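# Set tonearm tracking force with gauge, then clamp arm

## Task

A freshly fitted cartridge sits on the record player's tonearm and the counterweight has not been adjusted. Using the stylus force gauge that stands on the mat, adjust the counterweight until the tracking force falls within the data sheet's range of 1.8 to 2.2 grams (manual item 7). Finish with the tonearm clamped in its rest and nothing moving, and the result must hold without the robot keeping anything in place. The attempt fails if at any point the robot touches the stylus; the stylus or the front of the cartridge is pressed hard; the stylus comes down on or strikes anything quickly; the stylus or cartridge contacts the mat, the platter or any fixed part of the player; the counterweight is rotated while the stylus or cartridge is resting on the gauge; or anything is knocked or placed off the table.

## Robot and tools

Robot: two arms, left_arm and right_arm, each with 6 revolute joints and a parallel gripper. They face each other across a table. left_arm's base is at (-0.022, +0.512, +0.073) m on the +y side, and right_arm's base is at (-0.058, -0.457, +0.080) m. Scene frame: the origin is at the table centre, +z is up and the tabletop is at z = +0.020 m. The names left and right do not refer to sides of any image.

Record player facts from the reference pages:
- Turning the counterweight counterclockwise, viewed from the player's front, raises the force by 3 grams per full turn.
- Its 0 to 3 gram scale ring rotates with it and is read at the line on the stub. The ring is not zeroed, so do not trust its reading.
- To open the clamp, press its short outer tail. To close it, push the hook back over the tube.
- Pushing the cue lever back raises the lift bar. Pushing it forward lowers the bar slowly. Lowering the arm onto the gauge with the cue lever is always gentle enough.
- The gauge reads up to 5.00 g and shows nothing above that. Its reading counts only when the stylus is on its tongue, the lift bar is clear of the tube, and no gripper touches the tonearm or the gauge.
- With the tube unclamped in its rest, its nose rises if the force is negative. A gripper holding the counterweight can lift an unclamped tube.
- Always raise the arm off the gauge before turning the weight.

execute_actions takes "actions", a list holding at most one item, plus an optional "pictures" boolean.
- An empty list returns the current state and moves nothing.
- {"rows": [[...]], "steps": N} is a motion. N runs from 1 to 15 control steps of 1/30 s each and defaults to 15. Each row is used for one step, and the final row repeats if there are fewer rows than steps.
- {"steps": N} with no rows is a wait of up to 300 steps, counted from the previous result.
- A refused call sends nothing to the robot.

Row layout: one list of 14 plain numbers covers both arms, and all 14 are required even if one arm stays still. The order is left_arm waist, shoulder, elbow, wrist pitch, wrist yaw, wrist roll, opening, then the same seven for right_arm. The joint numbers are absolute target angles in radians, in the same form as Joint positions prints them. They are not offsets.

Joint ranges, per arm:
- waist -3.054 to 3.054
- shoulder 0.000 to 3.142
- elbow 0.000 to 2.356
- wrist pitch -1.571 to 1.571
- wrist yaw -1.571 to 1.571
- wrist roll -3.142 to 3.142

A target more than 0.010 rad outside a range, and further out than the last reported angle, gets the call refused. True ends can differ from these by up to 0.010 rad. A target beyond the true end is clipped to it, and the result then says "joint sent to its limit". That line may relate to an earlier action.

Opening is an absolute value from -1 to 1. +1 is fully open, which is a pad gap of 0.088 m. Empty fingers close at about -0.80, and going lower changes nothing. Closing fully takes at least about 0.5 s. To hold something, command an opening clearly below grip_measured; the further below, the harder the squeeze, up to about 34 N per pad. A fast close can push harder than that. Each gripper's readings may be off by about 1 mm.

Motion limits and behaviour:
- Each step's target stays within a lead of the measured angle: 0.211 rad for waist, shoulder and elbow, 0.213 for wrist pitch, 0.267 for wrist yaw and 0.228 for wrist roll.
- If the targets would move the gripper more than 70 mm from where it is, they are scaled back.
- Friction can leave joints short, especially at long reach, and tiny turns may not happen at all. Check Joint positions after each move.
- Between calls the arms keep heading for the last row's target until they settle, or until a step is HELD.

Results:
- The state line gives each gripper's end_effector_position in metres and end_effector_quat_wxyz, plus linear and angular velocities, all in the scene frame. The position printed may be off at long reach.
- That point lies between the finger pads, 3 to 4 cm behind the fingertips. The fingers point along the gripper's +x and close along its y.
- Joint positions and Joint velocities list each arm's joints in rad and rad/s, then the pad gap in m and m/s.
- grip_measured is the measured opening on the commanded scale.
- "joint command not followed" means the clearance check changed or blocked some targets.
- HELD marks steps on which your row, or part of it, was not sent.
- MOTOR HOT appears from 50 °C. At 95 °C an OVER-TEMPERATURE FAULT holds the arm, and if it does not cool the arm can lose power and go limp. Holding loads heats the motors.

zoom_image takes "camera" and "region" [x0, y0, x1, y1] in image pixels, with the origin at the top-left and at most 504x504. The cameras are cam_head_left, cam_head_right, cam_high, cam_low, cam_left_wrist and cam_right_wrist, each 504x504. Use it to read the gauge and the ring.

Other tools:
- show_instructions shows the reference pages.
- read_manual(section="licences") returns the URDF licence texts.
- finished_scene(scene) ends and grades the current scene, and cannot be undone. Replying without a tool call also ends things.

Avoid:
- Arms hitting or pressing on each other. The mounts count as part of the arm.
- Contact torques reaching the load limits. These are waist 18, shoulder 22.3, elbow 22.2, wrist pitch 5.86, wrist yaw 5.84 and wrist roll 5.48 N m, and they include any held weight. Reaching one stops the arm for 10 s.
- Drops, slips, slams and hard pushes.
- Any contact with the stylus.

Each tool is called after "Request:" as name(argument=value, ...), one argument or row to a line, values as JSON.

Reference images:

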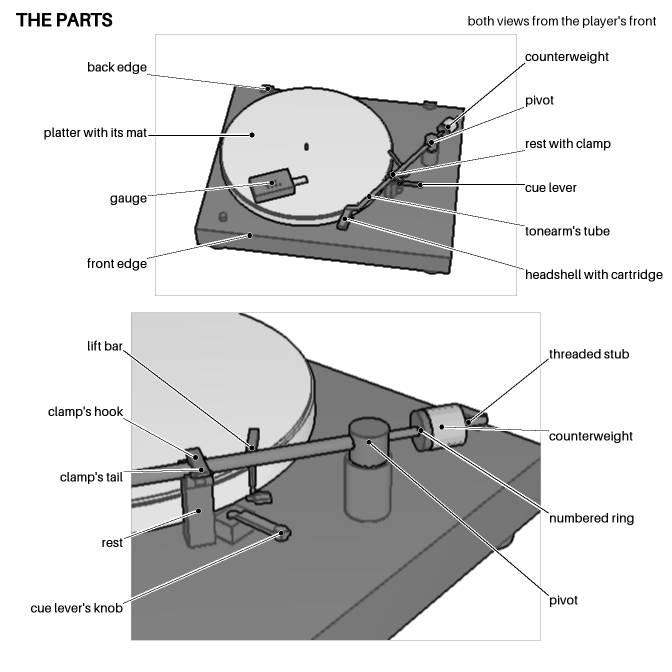

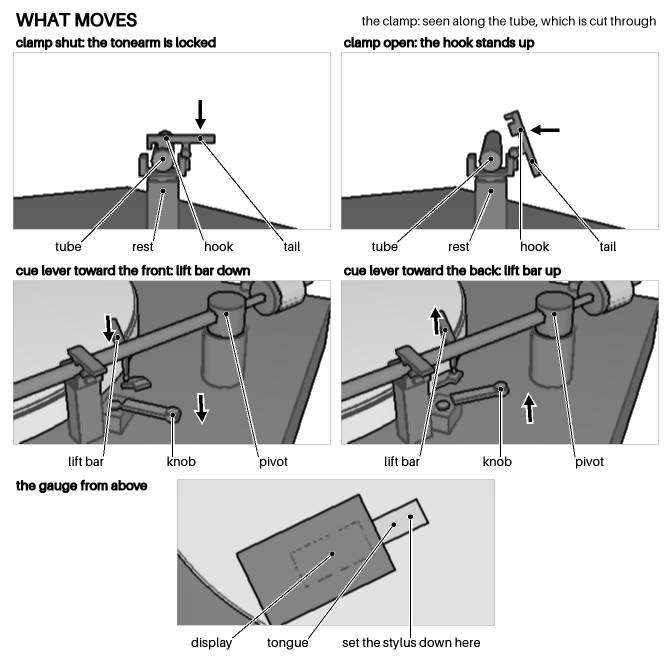

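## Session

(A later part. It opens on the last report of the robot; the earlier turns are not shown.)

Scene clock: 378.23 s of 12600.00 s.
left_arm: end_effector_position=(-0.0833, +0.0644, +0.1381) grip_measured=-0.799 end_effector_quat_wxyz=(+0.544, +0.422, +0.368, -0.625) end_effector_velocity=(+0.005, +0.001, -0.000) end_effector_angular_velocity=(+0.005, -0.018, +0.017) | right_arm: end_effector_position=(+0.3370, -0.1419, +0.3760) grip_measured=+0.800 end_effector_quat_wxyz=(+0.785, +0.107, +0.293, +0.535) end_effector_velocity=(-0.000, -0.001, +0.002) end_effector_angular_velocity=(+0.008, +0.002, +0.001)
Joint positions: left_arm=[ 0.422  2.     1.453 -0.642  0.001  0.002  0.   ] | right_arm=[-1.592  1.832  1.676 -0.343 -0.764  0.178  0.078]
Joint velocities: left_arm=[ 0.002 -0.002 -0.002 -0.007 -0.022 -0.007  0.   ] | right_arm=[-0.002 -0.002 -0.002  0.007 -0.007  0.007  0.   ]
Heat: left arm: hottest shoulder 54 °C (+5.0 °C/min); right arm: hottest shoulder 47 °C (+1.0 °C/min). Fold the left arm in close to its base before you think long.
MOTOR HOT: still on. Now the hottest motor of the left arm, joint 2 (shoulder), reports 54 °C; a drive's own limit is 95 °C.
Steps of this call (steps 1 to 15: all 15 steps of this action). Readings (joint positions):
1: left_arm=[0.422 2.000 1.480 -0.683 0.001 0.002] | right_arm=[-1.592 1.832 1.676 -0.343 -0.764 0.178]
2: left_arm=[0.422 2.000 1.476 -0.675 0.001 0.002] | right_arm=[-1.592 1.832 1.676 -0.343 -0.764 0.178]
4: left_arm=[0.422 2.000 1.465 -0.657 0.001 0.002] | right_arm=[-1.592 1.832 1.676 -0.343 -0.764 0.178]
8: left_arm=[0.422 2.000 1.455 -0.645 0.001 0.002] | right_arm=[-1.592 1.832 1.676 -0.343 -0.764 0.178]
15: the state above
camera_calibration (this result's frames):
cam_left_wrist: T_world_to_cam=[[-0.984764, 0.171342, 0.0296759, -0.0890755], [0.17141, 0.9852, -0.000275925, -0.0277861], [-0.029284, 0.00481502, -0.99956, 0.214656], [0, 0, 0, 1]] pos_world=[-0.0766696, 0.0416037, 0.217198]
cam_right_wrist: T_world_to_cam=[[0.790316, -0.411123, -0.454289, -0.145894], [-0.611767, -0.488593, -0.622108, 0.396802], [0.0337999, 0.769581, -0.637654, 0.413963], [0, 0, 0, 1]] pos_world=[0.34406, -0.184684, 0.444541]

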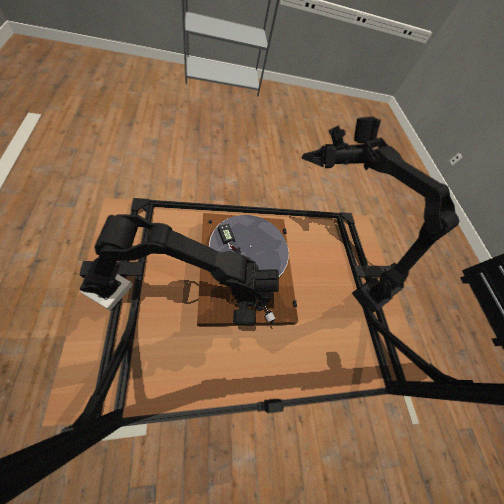

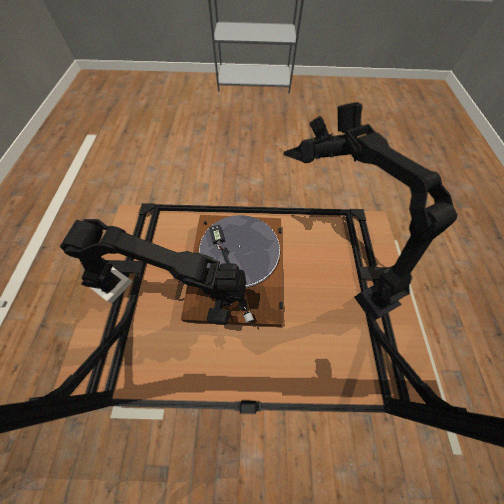

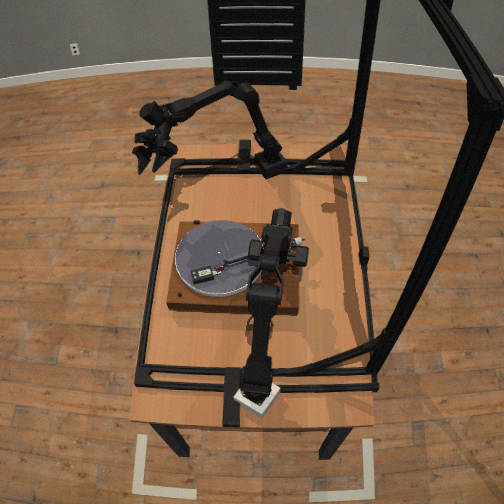

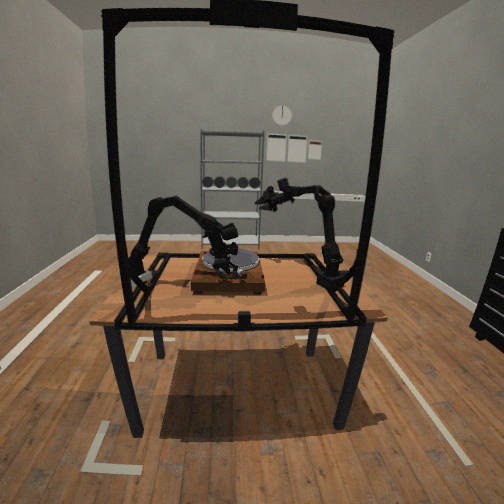

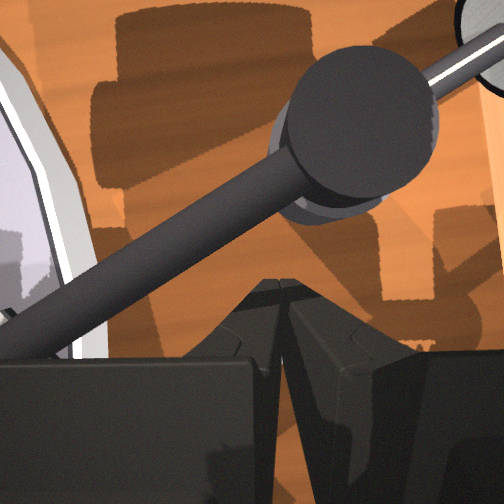

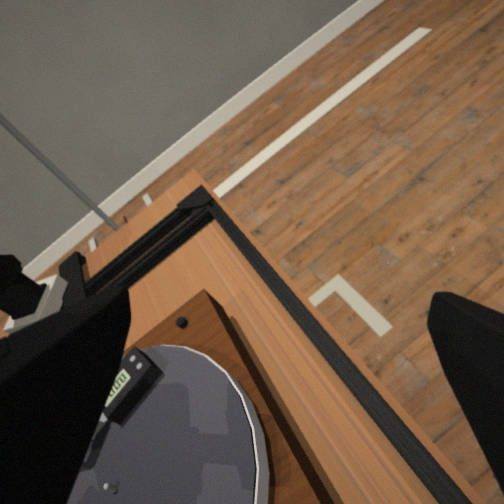

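Request:
execute_actions(
  actions=[
    {"rows":[[0.424,2.022,1.443,-0.635,0,0,-1,-1.592,1.831,1.677,-0.343,-0.764,0.178,0.8]],"steps":15},
  ],
  pictures=false,
)

Request:
execute_actions(
  actions=[
    {"rows":[[0.421,2.0,1.435,-0.635,0,0,-1,-1.592,1.831,1.677,-0.343,-0.764,0.178,0.8],[0.420,1.992,1.424,-0.632,0,0,-1,-1.592,1.831,1.677,-0.343,-0.764,0.178,0.8],[0.418,1.984,1.412,-0.628,0,0,-1,-1.592,1.831,1.677,-0.343,-0.764,0.178,0.8],[0.417,1.976,1.400,-0.625,0,0,-1,-1.592,1.831,1.677,-0.343,-0.764,0.178,0.8],[0.415,1.967,1.388,-0.621,0,0,-1,-1.592,1.831,1.677,-0.343,-0.764,0.178,0.8],[0.414,1.959,1.376,-0.618,0,0,-1,-1.592,1.831,1.677,-0.343,-0.764,0.178,0.8],[0.412,1.950,1.364,-0.614,0,0,-1,-1.592,1.831,1.677,-0.343,-0.764,0.178,0.8],[0.411,1.942,1.352,-0.611,0,0,-1,-1.592,1.831,1.677,-0.343,-0.764,0.178,0.8],[0.409,1.933,1.340,-0.607,0,0,-1,-1.592,1.831,1.677,-0.343,-0.764,0.178,0.8],[0.408,1.925,1.328,-0.604,0,0,-1,-1.592,1.831,1.677,-0.343,-0.764,0.178,0.8],[0.406,1.916,1.316,-0.600,0,0,-1,-1.592,1.831,1.677,-0.343,-0.764,0.178,0.8],[0.404,1.908,1.306,-0.597,0,0,-1,-1.592,1.831,1.677,-0.343,-0.764,0.178,0.8],[0.402,1.900,1.296,-0.595,0,0,-1,-1.592,1.831,1.677,-0.343,-0.764,0.178,0.8]],"steps":15},
  ],
  pictures=false,
)

Request:
execute_actions(
  actions=[
    {"steps":30},
  ],
)

Request:
zoom_image(
  camera="cam_high",
  region=[185, 225, 305, 305],
)

Scene clock: 388.77 s of 12600.00 s.
left_arm: end_effector_position=(-0.0835, +0.0634, +0.1360) grip_measured=-0.799 end_effector_quat_wxyz=(+0.544, +0.422, +0.368, -0.625) end_effector_velocity=(+0.000, +0.002, -0.000) end_effector_angular_velocity=(+0.006, -0.010, -0.007) | right_arm: end_effector_position=(+0.3370, -0.1419, +0.3761) grip_measured=+0.800 end_effector_quat_wxyz=(+0.785, +0.107, +0.292, +0.535) end_effector_velocity=(-0.005, +0.002, +0.000) end_effector_angular_velocity=(+0.008, +0.018, +0.019)
Joint positions: left_arm=[ 0.422  2.006  1.453 -0.635  0.001  0.002  0.   ] | right_arm=[-1.592  1.832  1.676 -0.343 -0.764  0.178  0.078]
Joint velocities: left_arm=[-0.002 -0.002 -0.002 -0.007 -0.007  0.007  0.   ] | right_arm=[ 0.002 -0.002 -0.002 -0.007 -0.022  0.007 -0.   ]
Heat: left arm: hottest shoulder 53 °C (+3.0 °C/min); right arm: hottest shoulder 48 °C (+2.0 °C/min). Fold the left arm in close to its base before you think long.
MOTOR HOT: still on. Now the hottest motor of the left arm, joint 2 (shoulder), reports 53 °C; a drive's own limit is 95 °C.
Steps of this call (steps 1 to 15: the robot went on to your last target; steps 16 to 90: nothing new was sent; then 7.03 s passed at rest; steps 91 to 105: all 15 steps of this action). Readings (joint positions):
91: left_arm=[0.422 2.001 1.453 -0.640 0.001 0.002] | right_arm=[-1.592 1.832 1.676 -0.343 -0.764 0.178]
92: left_arm=[0.422 2.002 1.453 -0.639 0.001 0.002] | right_arm=[-1.592 1.832 1.676 -0.343 -0.764 0.178]
94: left_arm=[0.422 2.005 1.453 -0.635 0.001 0.002] | right_arm=[-1.592 1.832 1.676 -0.343 -0.764 0.178]
98: left_arm=[0.422 2.006 1.453 -0.635 0.001 0.002] | right_arm=[-1.592 1.832 1.676 -0.343 -0.764 0.178]
105: the state above

Scene clock: 389.27 s of 12600.00 s.
left_arm: end_effector_position=(-0.0944, +0.0890, +0.1384) grip_measured=-0.799 end_effector_quat_wxyz=(+0.533, +0.422, +0.362, -0.638) end_effector_velocity=(+0.010, +0.044, +0.005) end_effector_angular_velocity=(+0.019, -0.081, +0.002) | right_arm: end_effector_position=(+0.3370, -0.1419, +0.3760) grip_measured=+0.800 end_effector_quat_wxyz=(+0.785, +0.107, +0.293, +0.535) end_effector_velocity=(-0.000, -0.005, -0.003) end_effector_angular_velocity=(-0.015, +0.011, -0.011)
Joint positions: left_arm=[ 0.392  1.913  1.328 -0.594  0.012  0.002  0.   ] | right_arm=[-1.592  1.832  1.676 -0.343 -0.764  0.178  0.078]
Joint velocities: left_arm=[-0.022 -0.149 -0.173 -0.007 -0.081  0.007  0.   ] | right_arm=[-0.007 -0.007 -0.007 -0.022  0.007 -0.007 -0.   ]
Heat: left arm: hottest shoulder 53 °C (+2.0 °C/min); right arm: hottest shoulder 48 °C (+2.0 °C/min). Fold the left arm in close to its base before you think long.
MOTOR HOT: still on. Now the hottest motor of the left arm, joint 2 (shoulder), reports 53 °C; a drive's own limit is 95 °C.
Steps of this call (steps 1 to 15: all 15 steps of this action). Readings (joint positions):
1: left_arm=[0.422 2.006 1.453 -0.635 0.001 0.002] | right_arm=[-1.592 1.832 1.676 -0.343 -0.764 0.178]
2: left_arm=[0.422 2.005 1.450 -0.632 0.001 0.002] | right_arm=[-1.592 1.832 1.676 -0.343 -0.764 0.178]
4: left_arm=[0.421 1.999 1.439 -0.622 0.002 0.002] | right_arm=[-1.592 1.832 1.676 -0.343 -0.764 0.178]
8: left_arm=[0.408 1.970 1.400 -0.610 0.010 0.002] | right_arm=[-1.592 1.832 1.676 -0.343 -0.764 0.178]
15: the state above

Scene clock: 390.27 s of 12600.00 s.
left_arm: end_effector_position=(-0.0945, +0.0914, +0.1385) grip_measured=-0.799 end_effector_quat_wxyz=(+0.533, +0.422, +0.361, -0.638) end_effector_velocity=(-0.002, +0.002, -0.000) end_effector_angular_velocity=(+0.009, +0.008, +0.002) | right_arm: end_effector_position=(+0.3370, -0.1419, +0.3760) grip_measured=+0.800 end_effector_quat_wxyz=(+0.785, +0.107, +0.293, +0.535) end_effector_velocity=(-0.004, +0.002, +0.002) end_effector_angular_velocity=(+0.006, +0.000, +0.024)
Joint positions: left_arm=[ 0.391  1.904  1.316 -0.59   0.012  0.002  0.   ] | right_arm=[-1.592  1.832  1.676 -0.343 -0.764  0.178  0.078]
Joint velocities: left_arm=[-0.002 -0.002 -0.002 -0.007  0.007 -0.007  0.   ] | right_arm=[ 0.002 -0.002  0.002 -0.007 -0.022 -0.007 -0.   ]
Heat: left arm: hottest shoulder 53 °C (+2.0 °C/min); right arm: hottest shoulder 48 °C (+2.0 °C/min). Fold the left arm in close to its base before you think long.
MOTOR HOT: still on. Now the hottest motor of the left arm, joint 2 (shoulder), reports 53 °C; a drive's own limit is 95 °C.
Steps of this call (steps 1 to 30: the robot went on to your last target). Readings (joint positions):
1: left_arm=[0.392 1.909 1.323 -0.594 0.012 0.002] | right_arm=[-1.592 1.832 1.676 -0.343 -0.764 0.178]
2: left_arm=[0.392 1.907 1.321 -0.593 0.012 0.002] | right_arm=[-1.592 1.832 1.676 -0.343 -0.764 0.178]
4: left_arm=[0.392 1.906 1.318 -0.591 0.012 0.002] | right_arm=[-1.592 1.832 1.676 -0.343 -0.764 0.178]
8: left_arm=[0.392 1.904 1.316 -0.591 0.012 0.002] | right_arm=[-1.592 1.832 1.676 -0.343 -0.764 0.178]
30: the state above
All arms were judged still, so your last target was given up. Only a new action makes them travel on or press farther. Fingers that are still opening or closing keep moving.
camera_calibration (this result's frames):
cam_left_wrist: T_world_to_cam=[[-0.977822, 0.205677, 0.0395118, -0.108543], [0.205416, 0.978617, -0.0105918, -0.0471494], [-0.0408455, -0.00224053, -0.999163, 0.214035], [0, 0, 0, 1]] pos_world=[-0.087708, 0.0689455, 0.217645]
cam_right_wrist: T_world_to_cam=[[0.790316, -0.411123, -0.454289, -0.145894], [-0.611767, -0.488593, -0.622108, 0.396802], [0.0337999, 0.769581, -0.637654, 0.413963], [0, 0, 0, 1]] pos_world=[0.34406, -0.184684, 0.444541]

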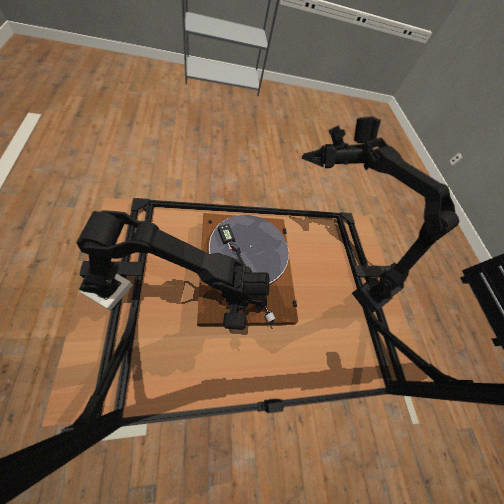

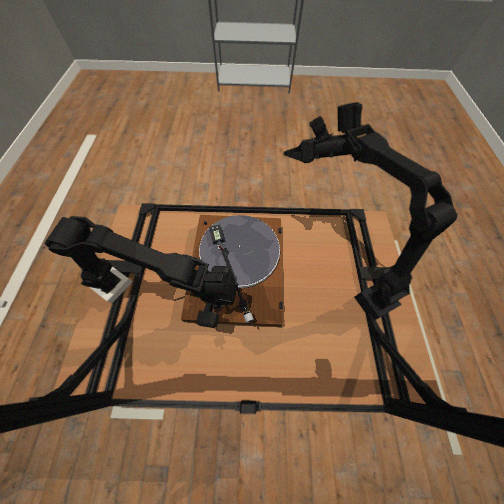

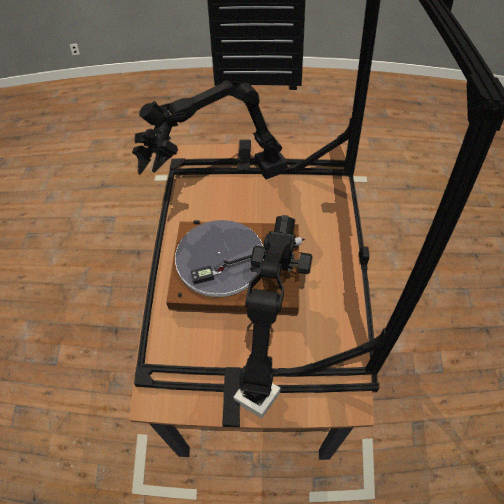

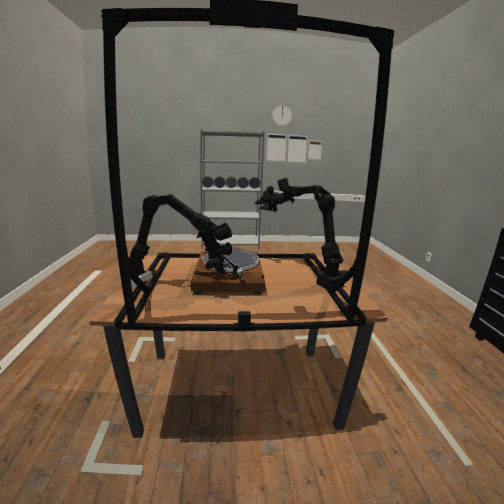

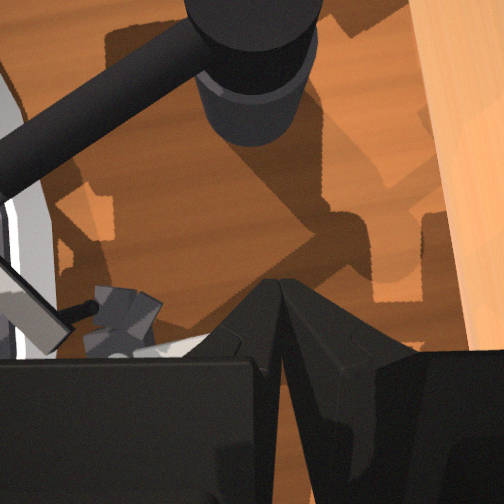

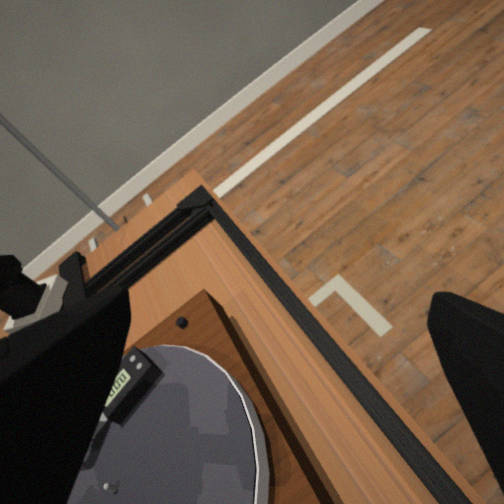

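Region (185, 225, 305, 305) of cam_high's 504x504 image, scaled by 4.200, with more detail than that image has.

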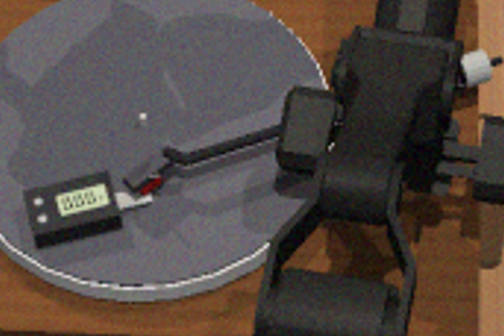

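Request:
execute_actions(
  actions=[
    {"rows":[[0.385,1.905,1.325,-0.6,0,0,-1,-1.592,1.831,1.677,-0.343,-0.764,0.178,0.8],[0.38,1.90,1.335,-0.62,0,0,-1,-1.592,1.831,1.677,-0.343,-0.764,0.178,0.8],[0.38,1.88,1.35,-0.66,0,0,-1,-1.592,1.831,1.677,-0.343,-0.764,0.178,0.8],[0.38,1.85,1.38,-0.72,0,0,-1,-1.592,1.831,1.677,-0.343,-0.764,0.178,0.8],[0.38,1.82,1.41,-0.78,0,0,-1,-1.592,1.831,1.677,-0.343,-0.764,0.178,0.8],[0.38,1.79,1.44,-0.84,0,0,-1,-1.592,1.831,1.677,-0.343,-0.764,0.178,0.8],[0.38,1.76,1.47,-0.90,0,0,-1,-1.592,1.831,1.677,-0.343,-0.764,0.178,0.8]],"steps":15},
  ],
  pictures=false,
)

Request:
execute_actions(
  actions=[
    {"steps":45},
  ],
)

Request:
zoom_image(
  camera="cam_right_wrist",
  region=[70, 340, 170, 440],
)

Scene clock: 394.57 s of 12600.00 s.
left_arm: end_effector_position=(-0.0928, +0.1148, +0.2229) grip_measured=-0.799 end_effector_quat_wxyz=(+0.533, +0.426, +0.357, -0.638) end_effector_velocity=(+0.006, +0.031, -0.015) end_effector_angular_velocity=(+0.156, -0.031, +0.007) | right_arm: end_effector_position=(+0.3370, -0.1419, +0.3760) grip_measured=+0.800 end_effector_quat_wxyz=(+0.785, +0.107, +0.293, +0.535) end_effector_velocity=(-0.003, +0.001, -0.001) end_effector_angular_velocity=(-0.002, +0.002, +0.011)
Joint positions: left_arm=[ 0.382  1.753  1.466 -0.891  0.002  0.002  0.   ] | right_arm=[-1.592  1.832  1.676 -0.343 -0.764  0.178  0.078]
Joint velocities: left_arm=[-0.002  0.002 -0.002 -0.154 -0.007 -0.007  0.   ] | right_arm=[ 0.002 -0.002 -0.002 -0.007 -0.007 -0.007 -0.   ]
Heat: left arm: hottest shoulder 53 °C (+2.0 °C/min); right arm: hottest shoulder 48 °C (+2.0 °C/min). Fold the left arm in close to its base before you think long.
MOTOR HOT: still on. Now the hottest motor of the left arm, joint 2 (shoulder), reports 53 °C; a drive's own limit is 95 °C.
Steps of this call (steps 1 to 114: nothing new was sent; steps 115 to 129: all 15 steps of this action). Readings (joint positions):
115: left_arm=[0.391 1.903 1.315 -0.590 0.011 0.002] | right_arm=[-1.592 1.832 1.676 -0.343 -0.764 0.178]
116: left_arm=[0.389 1.903 1.317 -0.595 0.007 0.002] | right_arm=[-1.592 1.832 1.676 -0.343 -0.764 0.178]
118: left_arm=[0.385 1.897 1.334 -0.634 0.004 0.002] | right_arm=[-1.592 1.832 1.676 -0.343 -0.764 0.178]
122: left_arm=[0.382 1.833 1.403 -0.820 0.002 0.002] | right_arm=[-1.592 1.832 1.676 -0.343 -0.764 0.178]
129: the state above

Scene clock: 396.07 s of 12600.00 s.
left_arm: end_effector_position=(-0.0925, +0.1162, +0.2204) grip_measured=-0.799 end_effector_quat_wxyz=(+0.531, +0.430, +0.360, -0.635) end_effector_velocity=(-0.001, +0.002, -0.000) end_effector_angular_velocity=(+0.006, -0.011, -0.011) | right_arm: end_effector_position=(+0.3370, -0.1419, +0.3760) grip_measured=+0.800 end_effector_quat_wxyz=(+0.785, +0.107, +0.293, +0.535) end_effector_velocity=(+0.001, -0.000, -0.001) end_effector_angular_velocity=(+0.002, -0.007, +0.007)
Joint positions: left_arm=[ 0.382  1.758  1.466 -0.899  0.002  0.002  0.   ] | right_arm=[-1.592  1.832  1.676 -0.343 -0.764  0.178  0.078]
Joint velocities: left_arm=[-0.007 -0.002 -0.002 -0.007 -0.007  0.007  0.   ] | right_arm=[-0.002  0.002 -0.002  0.007 -0.007 -0.007 -0.   ]
Heat: left arm: hottest shoulder 53 °C (+2.0 °C/min); right arm: hottest shoulder 48 °C (+2.0 °C/min). Fold the left arm in close to its base before you think long.
MOTOR HOT: still on. Now the hottest motor of the left arm, joint 2 (shoulder), reports 53 °C; a drive's own limit is 95 °C.
Steps of this call (steps 1 to 15: the robot went on to your last target; steps 16 to 45: nothing new was sent). Readings (joint positions):
1: left_arm=[0.382 1.755 1.466 -0.896 0.002 0.002] | right_arm=[-1.592 1.832 1.676 -0.343 -0.764 0.178]
2: left_arm=[0.382 1.757 1.466 -0.898 0.002 0.002] | right_arm=[-1.592 1.832 1.676 -0.343 -0.764 0.178]
4: left_arm=[0.382 1.758 1.466 -0.898 0.002 0.002] | right_arm=[-1.592 1.832 1.676 -0.343 -0.764 0.178]
8: left_arm=[0.382 1.758 1.466 -0.898 0.002 0.002] | right_arm=[-1.592 1.832 1.676 -0.343 -0.764 0.178]
45: the state above
All arms were judged still, so your last target was given up. Only a new action makes them travel on or press farther. Fingers that are still opening or closing keep moving.
camera_calibration (this result's frames):
cam_left_wrist: T_world_to_cam=[[-0.977125, 0.210472, 0.0304695, -0.113449], [0.210629, 0.977564, 0.00198463, -0.0731628], [-0.0293682, 0.00835697, -0.999534, 0.295905], [0, 0, 0, 1]] pos_world=[-0.0867539, 0.0929264, 0.299369]
cam_right_wrist: T_world_to_cam=[[0.790105, -0.411182, -0.454602, -0.145714], [-0.612045, -0.488452, -0.621945, 0.396855], [0.0336817, 0.769639, -0.637591, 0.413987], [0, 0, 0, 1]] pos_world=[0.344078, -0.184691, 0.444534]

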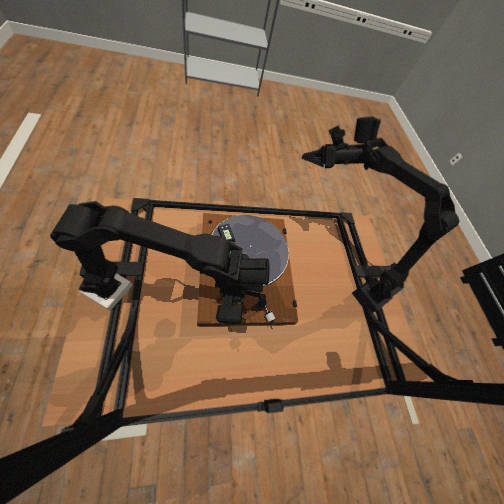

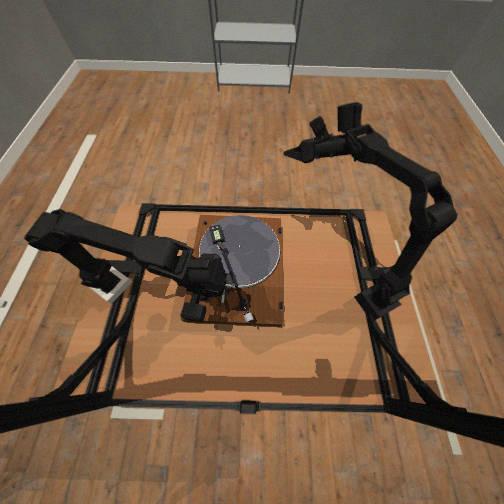

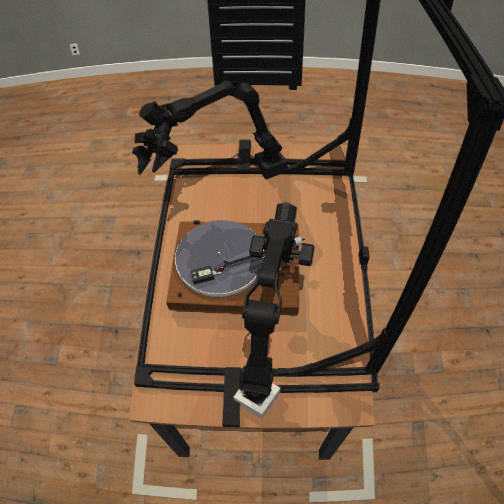

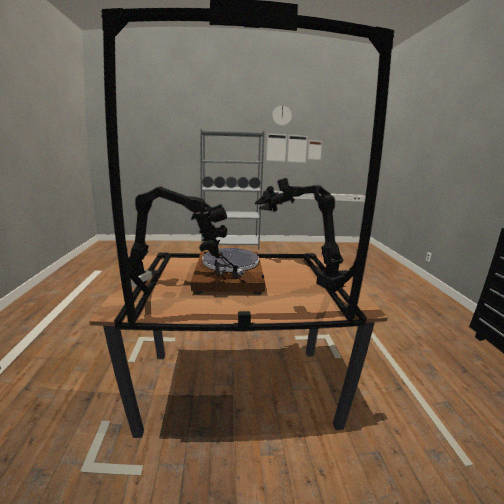

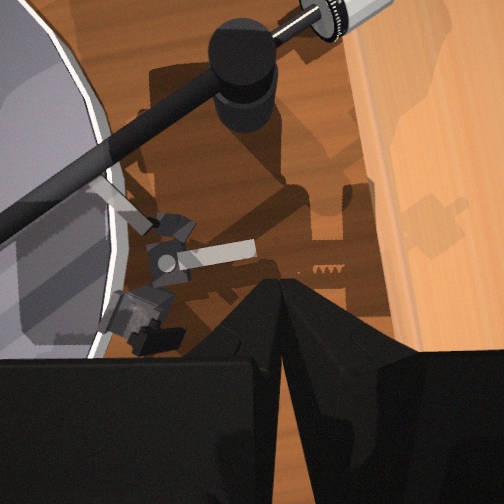

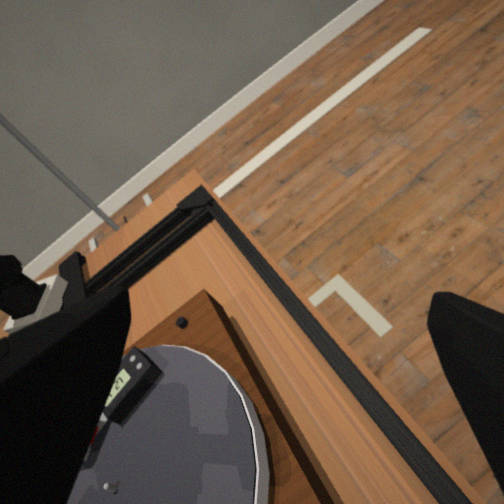

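Region (70, 340, 170, 440) of cam_right_wrist's 504x504 image, scaled by 5.040, with more detail than that image has.

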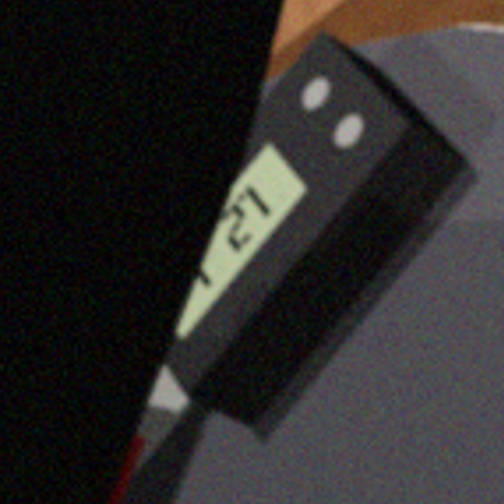

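Request:
execute_actions(
  actions=[
    {"steps":90},
  ],
)

Request:
zoom_image(
  camera="cam_high",
  region=[188, 260, 233, 290],
)

Request:
zoom_image(
  camera="cam_head_right",
  region=[200, 218, 240, 258],
)

Scene clock: 399.07 s of 12600.00 s.
left_arm: end_effector_position=(-0.0925, +0.1162, +0.2204) grip_measured=-0.799 end_effector_quat_wxyz=(+0.531, +0.430, +0.360, -0.635) end_effector_velocity=(+0.000, -0.001, +0.003) end_effector_angular_velocity=(-0.014, -0.010, +0.021) | right_arm: end_effector_position=(+0.3370, -0.1419, +0.3760) grip_measured=+0.800 end_effector_quat_wxyz=(+0.785, +0.107, +0.293, +0.535) end_effector_velocity=(-0.001, -0.002, -0.000) end_effector_angular_velocity=(+0.004, +0.005, +0.015)
Joint positions: left_arm=[ 0.382  1.758  1.466 -0.899  0.002  0.002  0.   ] | right_arm=[-1.592  1.832  1.676 -0.343 -0.764  0.178  0.078]
Joint velocities: left_arm=[-0.007 -0.007 -0.002  0.007 -0.022 -0.022  0.   ] | right_arm=[-0.007  0.002  0.002 -0.007 -0.022 -0.007 -0.   ]
Heat: left arm: hottest shoulder 53 °C (+2.0 °C/min); right arm: hottest shoulder 48 °C (+1.0 °C/min). Fold the left arm in close to its base before you think long.
MOTOR HOT: still on. Now the hottest motor of the left arm, joint 2 (shoulder), reports 53 °C; a drive's own limit is 95 °C.
Steps of this call (steps 1 to 90: nothing new was sent). Readings (joint positions):
1: left_arm=[0.382 1.758 1.466 -0.899 0.002 0.002] | right_arm=[-1.592 1.832 1.676 -0.343 -0.764 0.178]
2: left_arm=[0.382 1.758 1.466 -0.899 0.002 0.002] | right_arm=[-1.592 1.832 1.676 -0.343 -0.764 0.178]
4: left_arm=[0.382 1.758 1.466 -0.899 0.002 0.002] | right_arm=[-1.592 1.832 1.676 -0.343 -0.764 0.178]
8: left_arm=[0.382 1.758 1.466 -0.899 0.002 0.002] | right_arm=[-1.592 1.832 1.676 -0.343 -0.764 0.178]
90: the state above
camera_calibration (this result's frames):
cam_left_wrist: T_world_to_cam=[[-0.977165, 0.210336, 0.0301156, -0.113302], [0.21049, 0.977594, 0.001998, -0.0731842], [-0.0290206, 0.00829139, -0.999544, 0.295949], [0, 0, 0, 1]] pos_world=[-0.0867217, 0.0929221, 0.299373]
cam_right_wrist: T_world_to_cam=[[0.790105, -0.411182, -0.454602, -0.145714], [-0.612045, -0.488452, -0.621945, 0.396855], [0.0336817, 0.769639, -0.637591, 0.413987], [0, 0, 0, 1]] pos_world=[0.344078, -0.184691, 0.444534]

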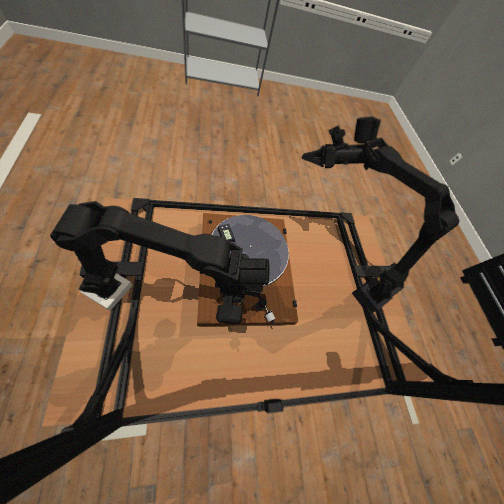

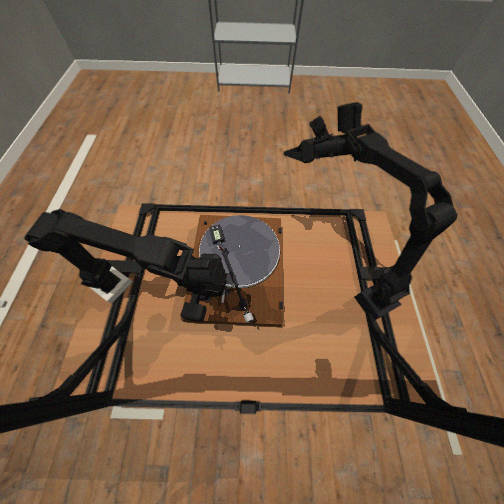

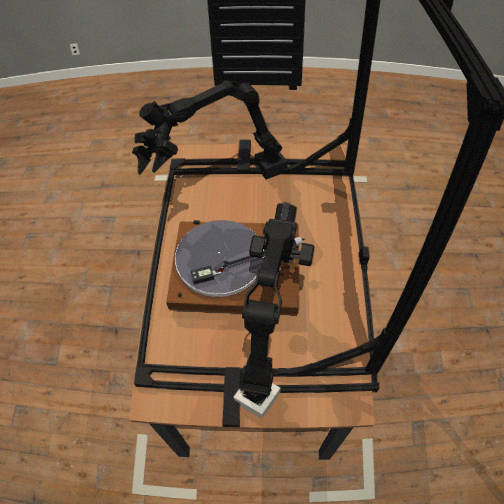

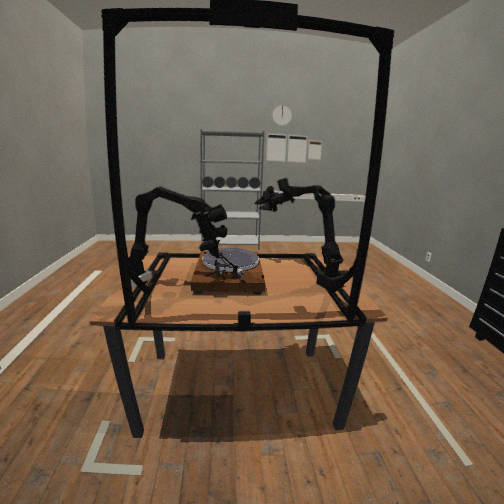

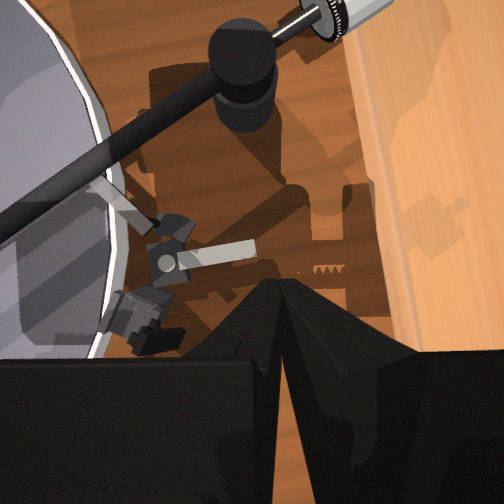

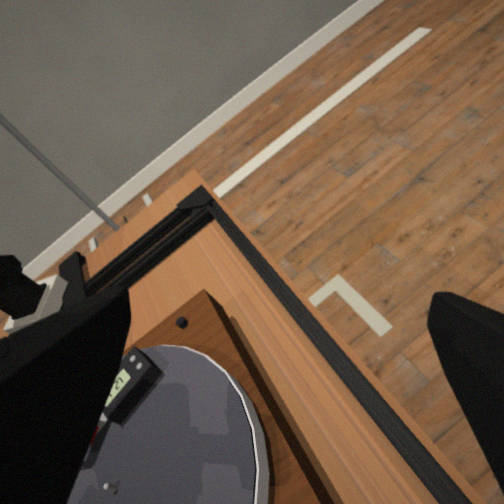

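Region (188, 260, 233, 290) of cam_high's 504x504 image, scaled by 11.200, with more detail than that image has.

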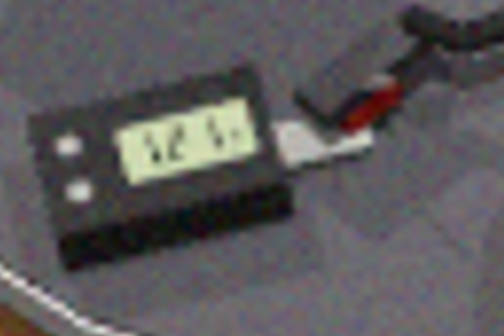

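Region (200, 218, 240, 258) of cam_head_right's 504x504 image, scaled by 12.600, with more detail than that image has.

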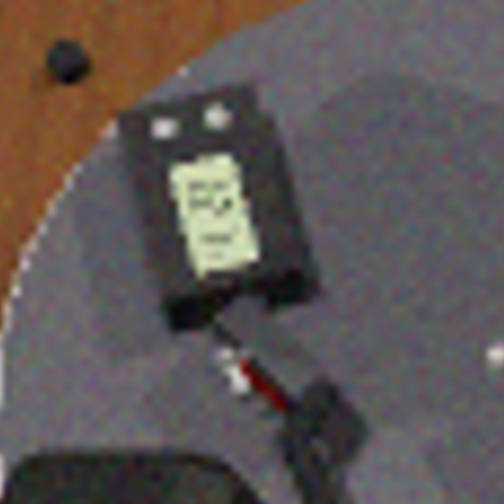

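Request:
execute_actions(
  actions=[
    {"rows":[[0.25,1.76,1.49,-1.04,-0.3,0,-1,-1.592,1.831,1.677,-0.343,-0.764,0.178,0.8]],"steps":15},
  ],
  pictures=false,
)

Request:
execute_actions(
  actions=[
    {"rows":[[0.25,1.80,1.48,-1.0,-0.3,0,-1,-1.592,1.831,1.677,-0.343,-0.764,0.178,0.8],[0.25,1.84,1.465,-0.965,-0.3,0,-1,-1.592,1.831,1.677,-0.343,-0.764,0.178,0.8],[0.255,1.88,1.45,-0.93,-0.3,0,-1,-1.592,1.831,1.677,-0.343,-0.764,0.178,0.8],[0.255,1.92,1.435,-0.895,-0.3,0,-1,-1.592,1.831,1.677,-0.343,-0.764,0.178,0.8],[0.258,1.95,1.425,-0.87,-0.3,0,-1,-1.592,1.831,1.677,-0.343,-0.764,0.178,0.8],[0.258,1.97,1.415,-0.85,-0.3,0,-1,-1.592,1.831,1.677,-0.343,-0.764,0.178,0.8]],"steps":15},
  ],
  pictures=false,
)

Request:
execute_actions(
  actions=[
    {"rows":[[0.260,1.980,1.435,-0.855,-0.3,0,-1,-1.592,1.831,1.677,-0.343,-0.764,0.178,0.8],[0.262,1.988,1.447,-0.859,-0.3,0,-1,-1.592,1.831,1.677,-0.343,-0.764,0.178,0.8],[0.264,1.996,1.459,-0.862,-0.3,0,-1,-1.592,1.831,1.677,-0.343,-0.764,0.178,0.8],[0.266,2.004,1.471,-0.866,-0.3,0,-1,-1.592,1.831,1.677,-0.343,-0.764,0.178,0.8],[0.268,2.012,1.483,-0.869,-0.3,0,-1,-1.592,1.831,1.677,-0.343,-0.764,0.178,0.8],[0.270,2.020,1.495,-0.873,-0.3,0,-1,-1.592,1.831,1.677,-0.343,-0.764,0.178,0.8],[0.272,2.028,1.507,-0.876,-0.3,0,-1,-1.592,1.831,1.677,-0.343,-0.764,0.178,0.8],[0.274,2.036,1.519,-0.880,-0.3,0,-1,-1.592,1.831,1.677,-0.343,-0.764,0.178,0.8],[0.277,2.045,1.531,-0.883,-0.3,0,-1,-1.592,1.831,1.677,-0.343,-0.764,0.178,0.8],[0.280,2.053,1.543,-0.887,-0.3,0,-1,-1.592,1.831,1.677,-0.343,-0.764,0.178,0.8],[0.283,2.061,1.555,-0.890,-0.3,0,-1,-1.592,1.831,1.677,-0.343,-0.764,0.178,0.8],[0.286,2.069,1.567,-0.894,-0.3,0,-1,-1.592,1.831,1.677,-0.343,-0.764,0.178,0.8],[0.289,2.078,1.579,-0.898,-0.3,0,-1,-1.592,1.831,1.677,-0.343,-0.764,0.178,0.8],[0.292,2.086,1.591,-0.901,-0.3,0,-1,-1.592,1.831,1.677,-0.343,-0.764,0.178,0.8],[0.296,2.096,1.604,-0.905,-0.3,0,-1,-1.592,1.831,1.677,-0.343,-0.764,0.178,0.8]],"steps":15},
  ],
  pictures=false,
)

Request:
execute_actions(
  actions=[
    {"steps":20},
  ],
)

Scene clock: 419.17 s of 12600.00 s.
left_arm: end_effector_position=(-0.0941, +0.1422, +0.2208) grip_measured=-0.799 end_effector_quat_wxyz=(+0.555, +0.543, +0.284, -0.563) end_effector_velocity=(+0.004, +0.005, -0.003) end_effector_angular_velocity=(+0.022, -0.028, +0.010) | right_arm: end_effector_position=(+0.3370, -0.1419, +0.3761) grip_measured=+0.800 end_effector_quat_wxyz=(+0.785, +0.107, +0.293, +0.535) end_effector_velocity=(-0.002, +0.000, +0.002) end_effector_angular_velocity=(+0.011, -0.008, +0.019)
Joint positions: left_arm=[ 0.248  1.759  1.478 -1.038 -0.296  0.002  0.   ] | right_arm=[-1.592  1.832  1.676 -0.343 -0.764  0.178  0.078]
Joint velocities: left_arm=[-0.002  0.002 -0.007 -0.022 -0.022 -0.007  0.   ] | right_arm=[-0.002 -0.002 -0.002  0.007 -0.022 -0.007 -0.   ]
Heat: left arm: hottest shoulder 52 °C (+0.0 °C/min); right arm: hottest shoulder 48 °C (+1.0 °C/min). Fold the left arm in close to its base before you think long.
MOTOR HOT: still on. Now the hottest motor of the left arm, joint 2 (shoulder), reports 52 °C; a drive's own limit is 95 °C.
Steps of this call (steps 1 to 90: nothing new was sent; then 16.60 s passed at rest; steps 91 to 105: all 15 steps of this action). Readings (joint positions):
91: left_arm=[0.367 1.759 1.471 -0.928 -0.074 0.002] | right_arm=[-1.592 1.832 1.676 -0.343 -0.764 0.178]
92: left_arm=[0.340 1.759 1.474 -0.970 -0.148 0.002] | right_arm=[-1.592 1.832 1.676 -0.343 -0.764 0.178]
94: left_arm=[0.286 1.759 1.475 -1.007 -0.222 0.002] | right_arm=[-1.592 1.832 1.676 -0.343 -0.764 0.178]
98: left_arm=[0.248 1.759 1.476 -1.031 -0.278 0.002] | right_arm=[-1.592 1.832 1.676 -0.343 -0.764 0.178]
105: the state above

Scene clock: 419.67 s of 12600.00 s.
left_arm: end_effector_position=(-0.0977, +0.1207, +0.1304) grip_measured=-0.799 end_effector_quat_wxyz=(+0.536, +0.575, +0.303, -0.538) end_effector_velocity=(-0.001, -0.002, +0.020) end_effector_angular_velocity=(-0.061, +0.015, +0.019) | right_arm: end_effector_position=(+0.3370, -0.1419, +0.3761) grip_measured=+0.800 end_effector_quat_wxyz=(+0.785, +0.107, +0.293, +0.535) end_effector_velocity=(-0.001, -0.001, -0.001) end_effector_angular_velocity=(+0.002, +0.015, +0.001)
Joint positions: left_arm=[ 0.255  1.975  1.412 -0.851 -0.299  0.002  0.   ] | right_arm=[-1.592  1.832  1.676 -0.343 -0.764  0.178  0.078]
Joint velocities: left_arm=[-0.002 -0.056 -0.007  0.007 -0.007 -0.022  0.   ] | right_arm=[-0.002 -0.002 -0.002 -0.007 -0.007  0.007 -0.   ]
Heat: left arm: hottest shoulder 52 °C (+0.0 °C/min); right arm: hottest shoulder 48 °C (+1.0 °C/min). Fold the left arm in close to its base before you think long.
MOTOR HOT: still on. Now the hottest motor of the left arm, joint 2 (shoulder), reports 52 °C; a drive's own limit is 95 °C.
Steps of this call (steps 1 to 15: all 15 steps of this action). Readings (joint positions):
1: left_arm=[0.248 1.763 1.478 -1.034 -0.297 0.002] | right_arm=[-1.592 1.832 1.676 -0.343 -0.764 0.178]
2: left_arm=[0.248 1.772 1.478 -1.018 -0.298 0.002] | right_arm=[-1.592 1.832 1.676 -0.343 -0.764 0.178]
4: left_arm=[0.249 1.814 1.477 -0.959 -0.299 0.002] | right_arm=[-1.592 1.832 1.676 -0.343 -0.764 0.178]
8: left_arm=[0.253 1.932 1.441 -0.879 -0.299 0.002] | right_arm=[-1.592 1.832 1.676 -0.343 -0.764 0.178]
15: the state above

Scene clock: 420.17 s of 12600.00 s.
left_arm: end_effector_position=(-0.0952, +0.0915, +0.1364) grip_measured=-0.799 end_effector_quat_wxyz=(+0.547, +0.566, +0.307, -0.535) end_effector_velocity=(+0.022, -0.067, -0.000) end_effector_angular_velocity=(+0.015, +0.002, +0.087) | right_arm: end_effector_position=(+0.3370, -0.1419, +0.3761) grip_measured=+0.800 end_effector_quat_wxyz=(+0.785, +0.107, +0.293, +0.535) end_effector_velocity=(-0.001, -0.001, -0.001) end_effector_angular_velocity=(-0.002, +0.002, +0.007)
Joint positions: left_arm=[ 0.281  2.062  1.562 -0.899 -0.299  0.002  0.   ] | right_arm=[-1.592  1.832  1.676 -0.343 -0.764  0.178  0.078]
Joint velocities: left_arm=[ 0.095  0.247  0.374 -0.139  0.007  0.007  0.   ] | right_arm=[-0.002 -0.002 -0.002 -0.007 -0.007 -0.007 -0.   ]
Heat: left arm: hottest shoulder 52 °C (+0.0 °C/min); right arm: hottest shoulder 48 °C (+1.0 °C/min). Fold the left arm in close to its base before you think long.
MOTOR HOT: still on. Now the hottest motor of the left arm, joint 2 (shoulder), reports 52 °C; a drive's own limit is 95 °C.
Steps of this call (steps 1 to 15: all 15 steps of this action). Readings (joint positions):
1: left_arm=[0.255 1.975 1.414 -0.853 -0.299 0.002] | right_arm=[-1.592 1.832 1.676 -0.343 -0.764 0.178]
2: left_arm=[0.256 1.975 1.418 -0.854 -0.299 0.002] | right_arm=[-1.592 1.832 1.676 -0.343 -0.764 0.178]
4: left_arm=[0.258 1.983 1.434 -0.859 -0.299 0.002] | right_arm=[-1.592 1.832 1.676 -0.343 -0.764 0.178]
8: left_arm=[0.265 2.007 1.480 -0.872 -0.299 0.002] | right_arm=[-1.592 1.832 1.676 -0.343 -0.764 0.178]
15: the state above

Scene clock: 420.83 s of 12600.00 s.
left_arm: end_effector_position=(-0.0918, +0.0848, +0.1365) grip_measured=-0.799 end_effector_quat_wxyz=(+0.551, +0.563, +0.310, -0.532) end_effector_velocity=(+0.001, +0.005, -0.000) end_effector_angular_velocity=(+0.021, -0.014, -0.008) | right_arm: end_effector_position=(+0.3370, -0.1419, +0.3760) grip_measured=+0.800 end_effector_quat_wxyz=(+0.785, +0.107, +0.293, +0.535) end_effector_velocity=(-0.001, -0.000, -0.001) end_effector_angular_velocity=(-0.005, +0.012, -0.007)
Joint positions: left_arm=[ 0.293  2.082  1.593 -0.906 -0.299  0.002  0.   ] | right_arm=[-1.592  1.832  1.676 -0.343 -0.764  0.178  0.078]
Joint velocities: left_arm=[-0.002 -0.002 -0.002 -0.022 -0.007  0.007  0.   ] | right_arm=[ 0.002 -0.002 -0.002 -0.007  0.007  0.007 -0.   ]
Heat: left arm: hottest shoulder 52 °C (+0.0 °C/min); right arm: hottest shoulder 48 °C (+1.0 °C/min). Fold the left arm in close to its base before you think long.
MOTOR HOT: still on. Now the hottest motor of the left arm, joint 2 (shoulder), reports 52 °C; a drive's own limit is 95 °C.
Steps of this call (steps 1 to 20: the robot went on to your last target). Readings (joint positions):
1: left_arm=[0.285 2.068 1.572 -0.901 -0.299 0.002] | right_arm=[-1.592 1.832 1.676 -0.343 -0.764 0.178]
2: left_arm=[0.288 2.073 1.580 -0.901 -0.300 0.002] | right_arm=[-1.592 1.832 1.676 -0.343 -0.764 0.178]
4: left_arm=[0.292 2.079 1.588 -0.901 -0.300 0.002] | right_arm=[-1.592 1.832 1.676 -0.343 -0.764 0.178]
8: left_arm=[0.293 2.081 1.592 -0.905 -0.299 0.002] | right_arm=[-1.592 1.832 1.676 -0.343 -0.764 0.178]
20: the state above
camera_calibration (this result's frames):
cam_left_wrist: T_world_to_cam=[[-0.938641, 0.230854, -0.25624, -0.0626751], [0.182517, 0.962874, 0.198898, -0.0706988], [0.292644, 0.139926, -0.945928, 0.223509], [0, 0, 0, 1]] pos_world=[-0.111334, 0.0512681, 0.209426]
cam_right_wrist: T_world_to_cam=[[0.790105, -0.411182, -0.454602, -0.145714], [-0.612045, -0.488452, -0.621945, 0.396855], [0.0336817, 0.769639, -0.637591, 0.413987], [0, 0, 0, 1]] pos_world=[0.344078, -0.184691, 0.444534]

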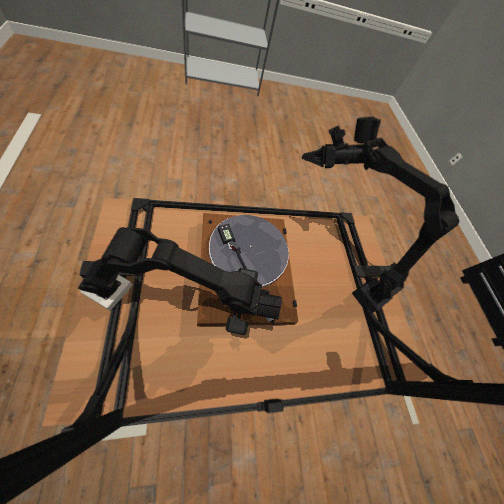

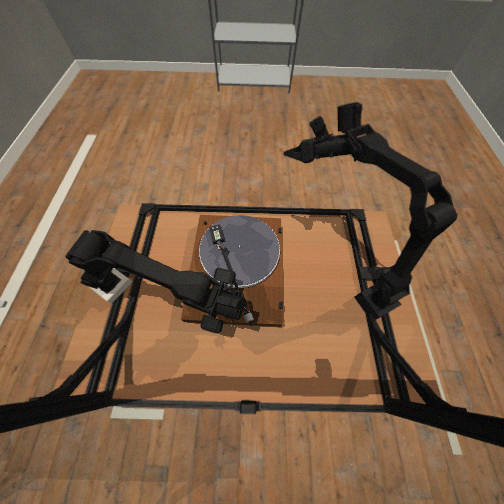

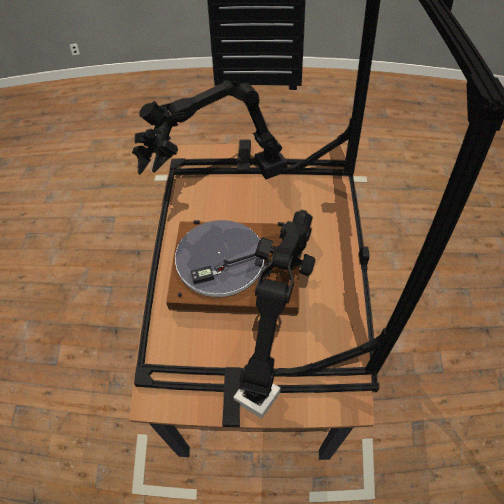

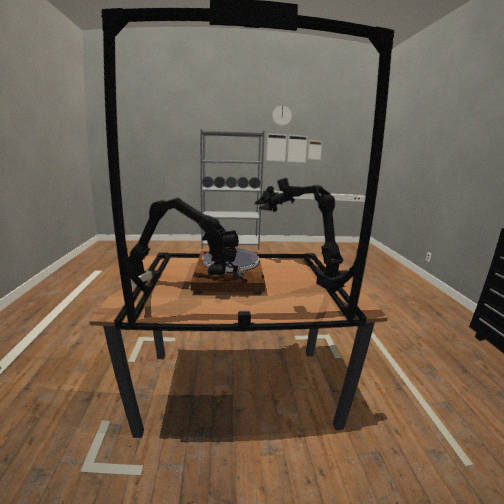

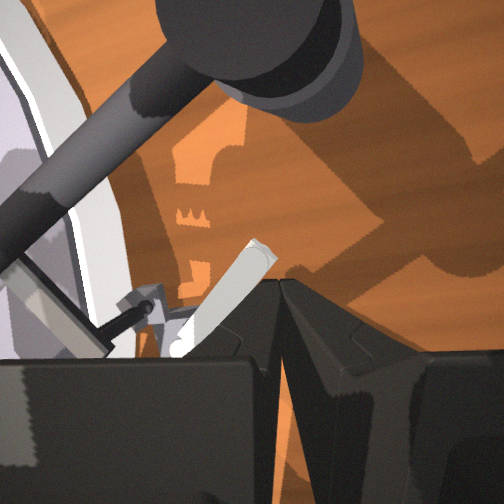

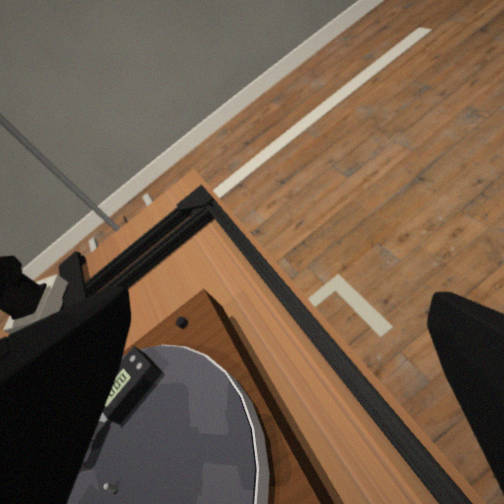

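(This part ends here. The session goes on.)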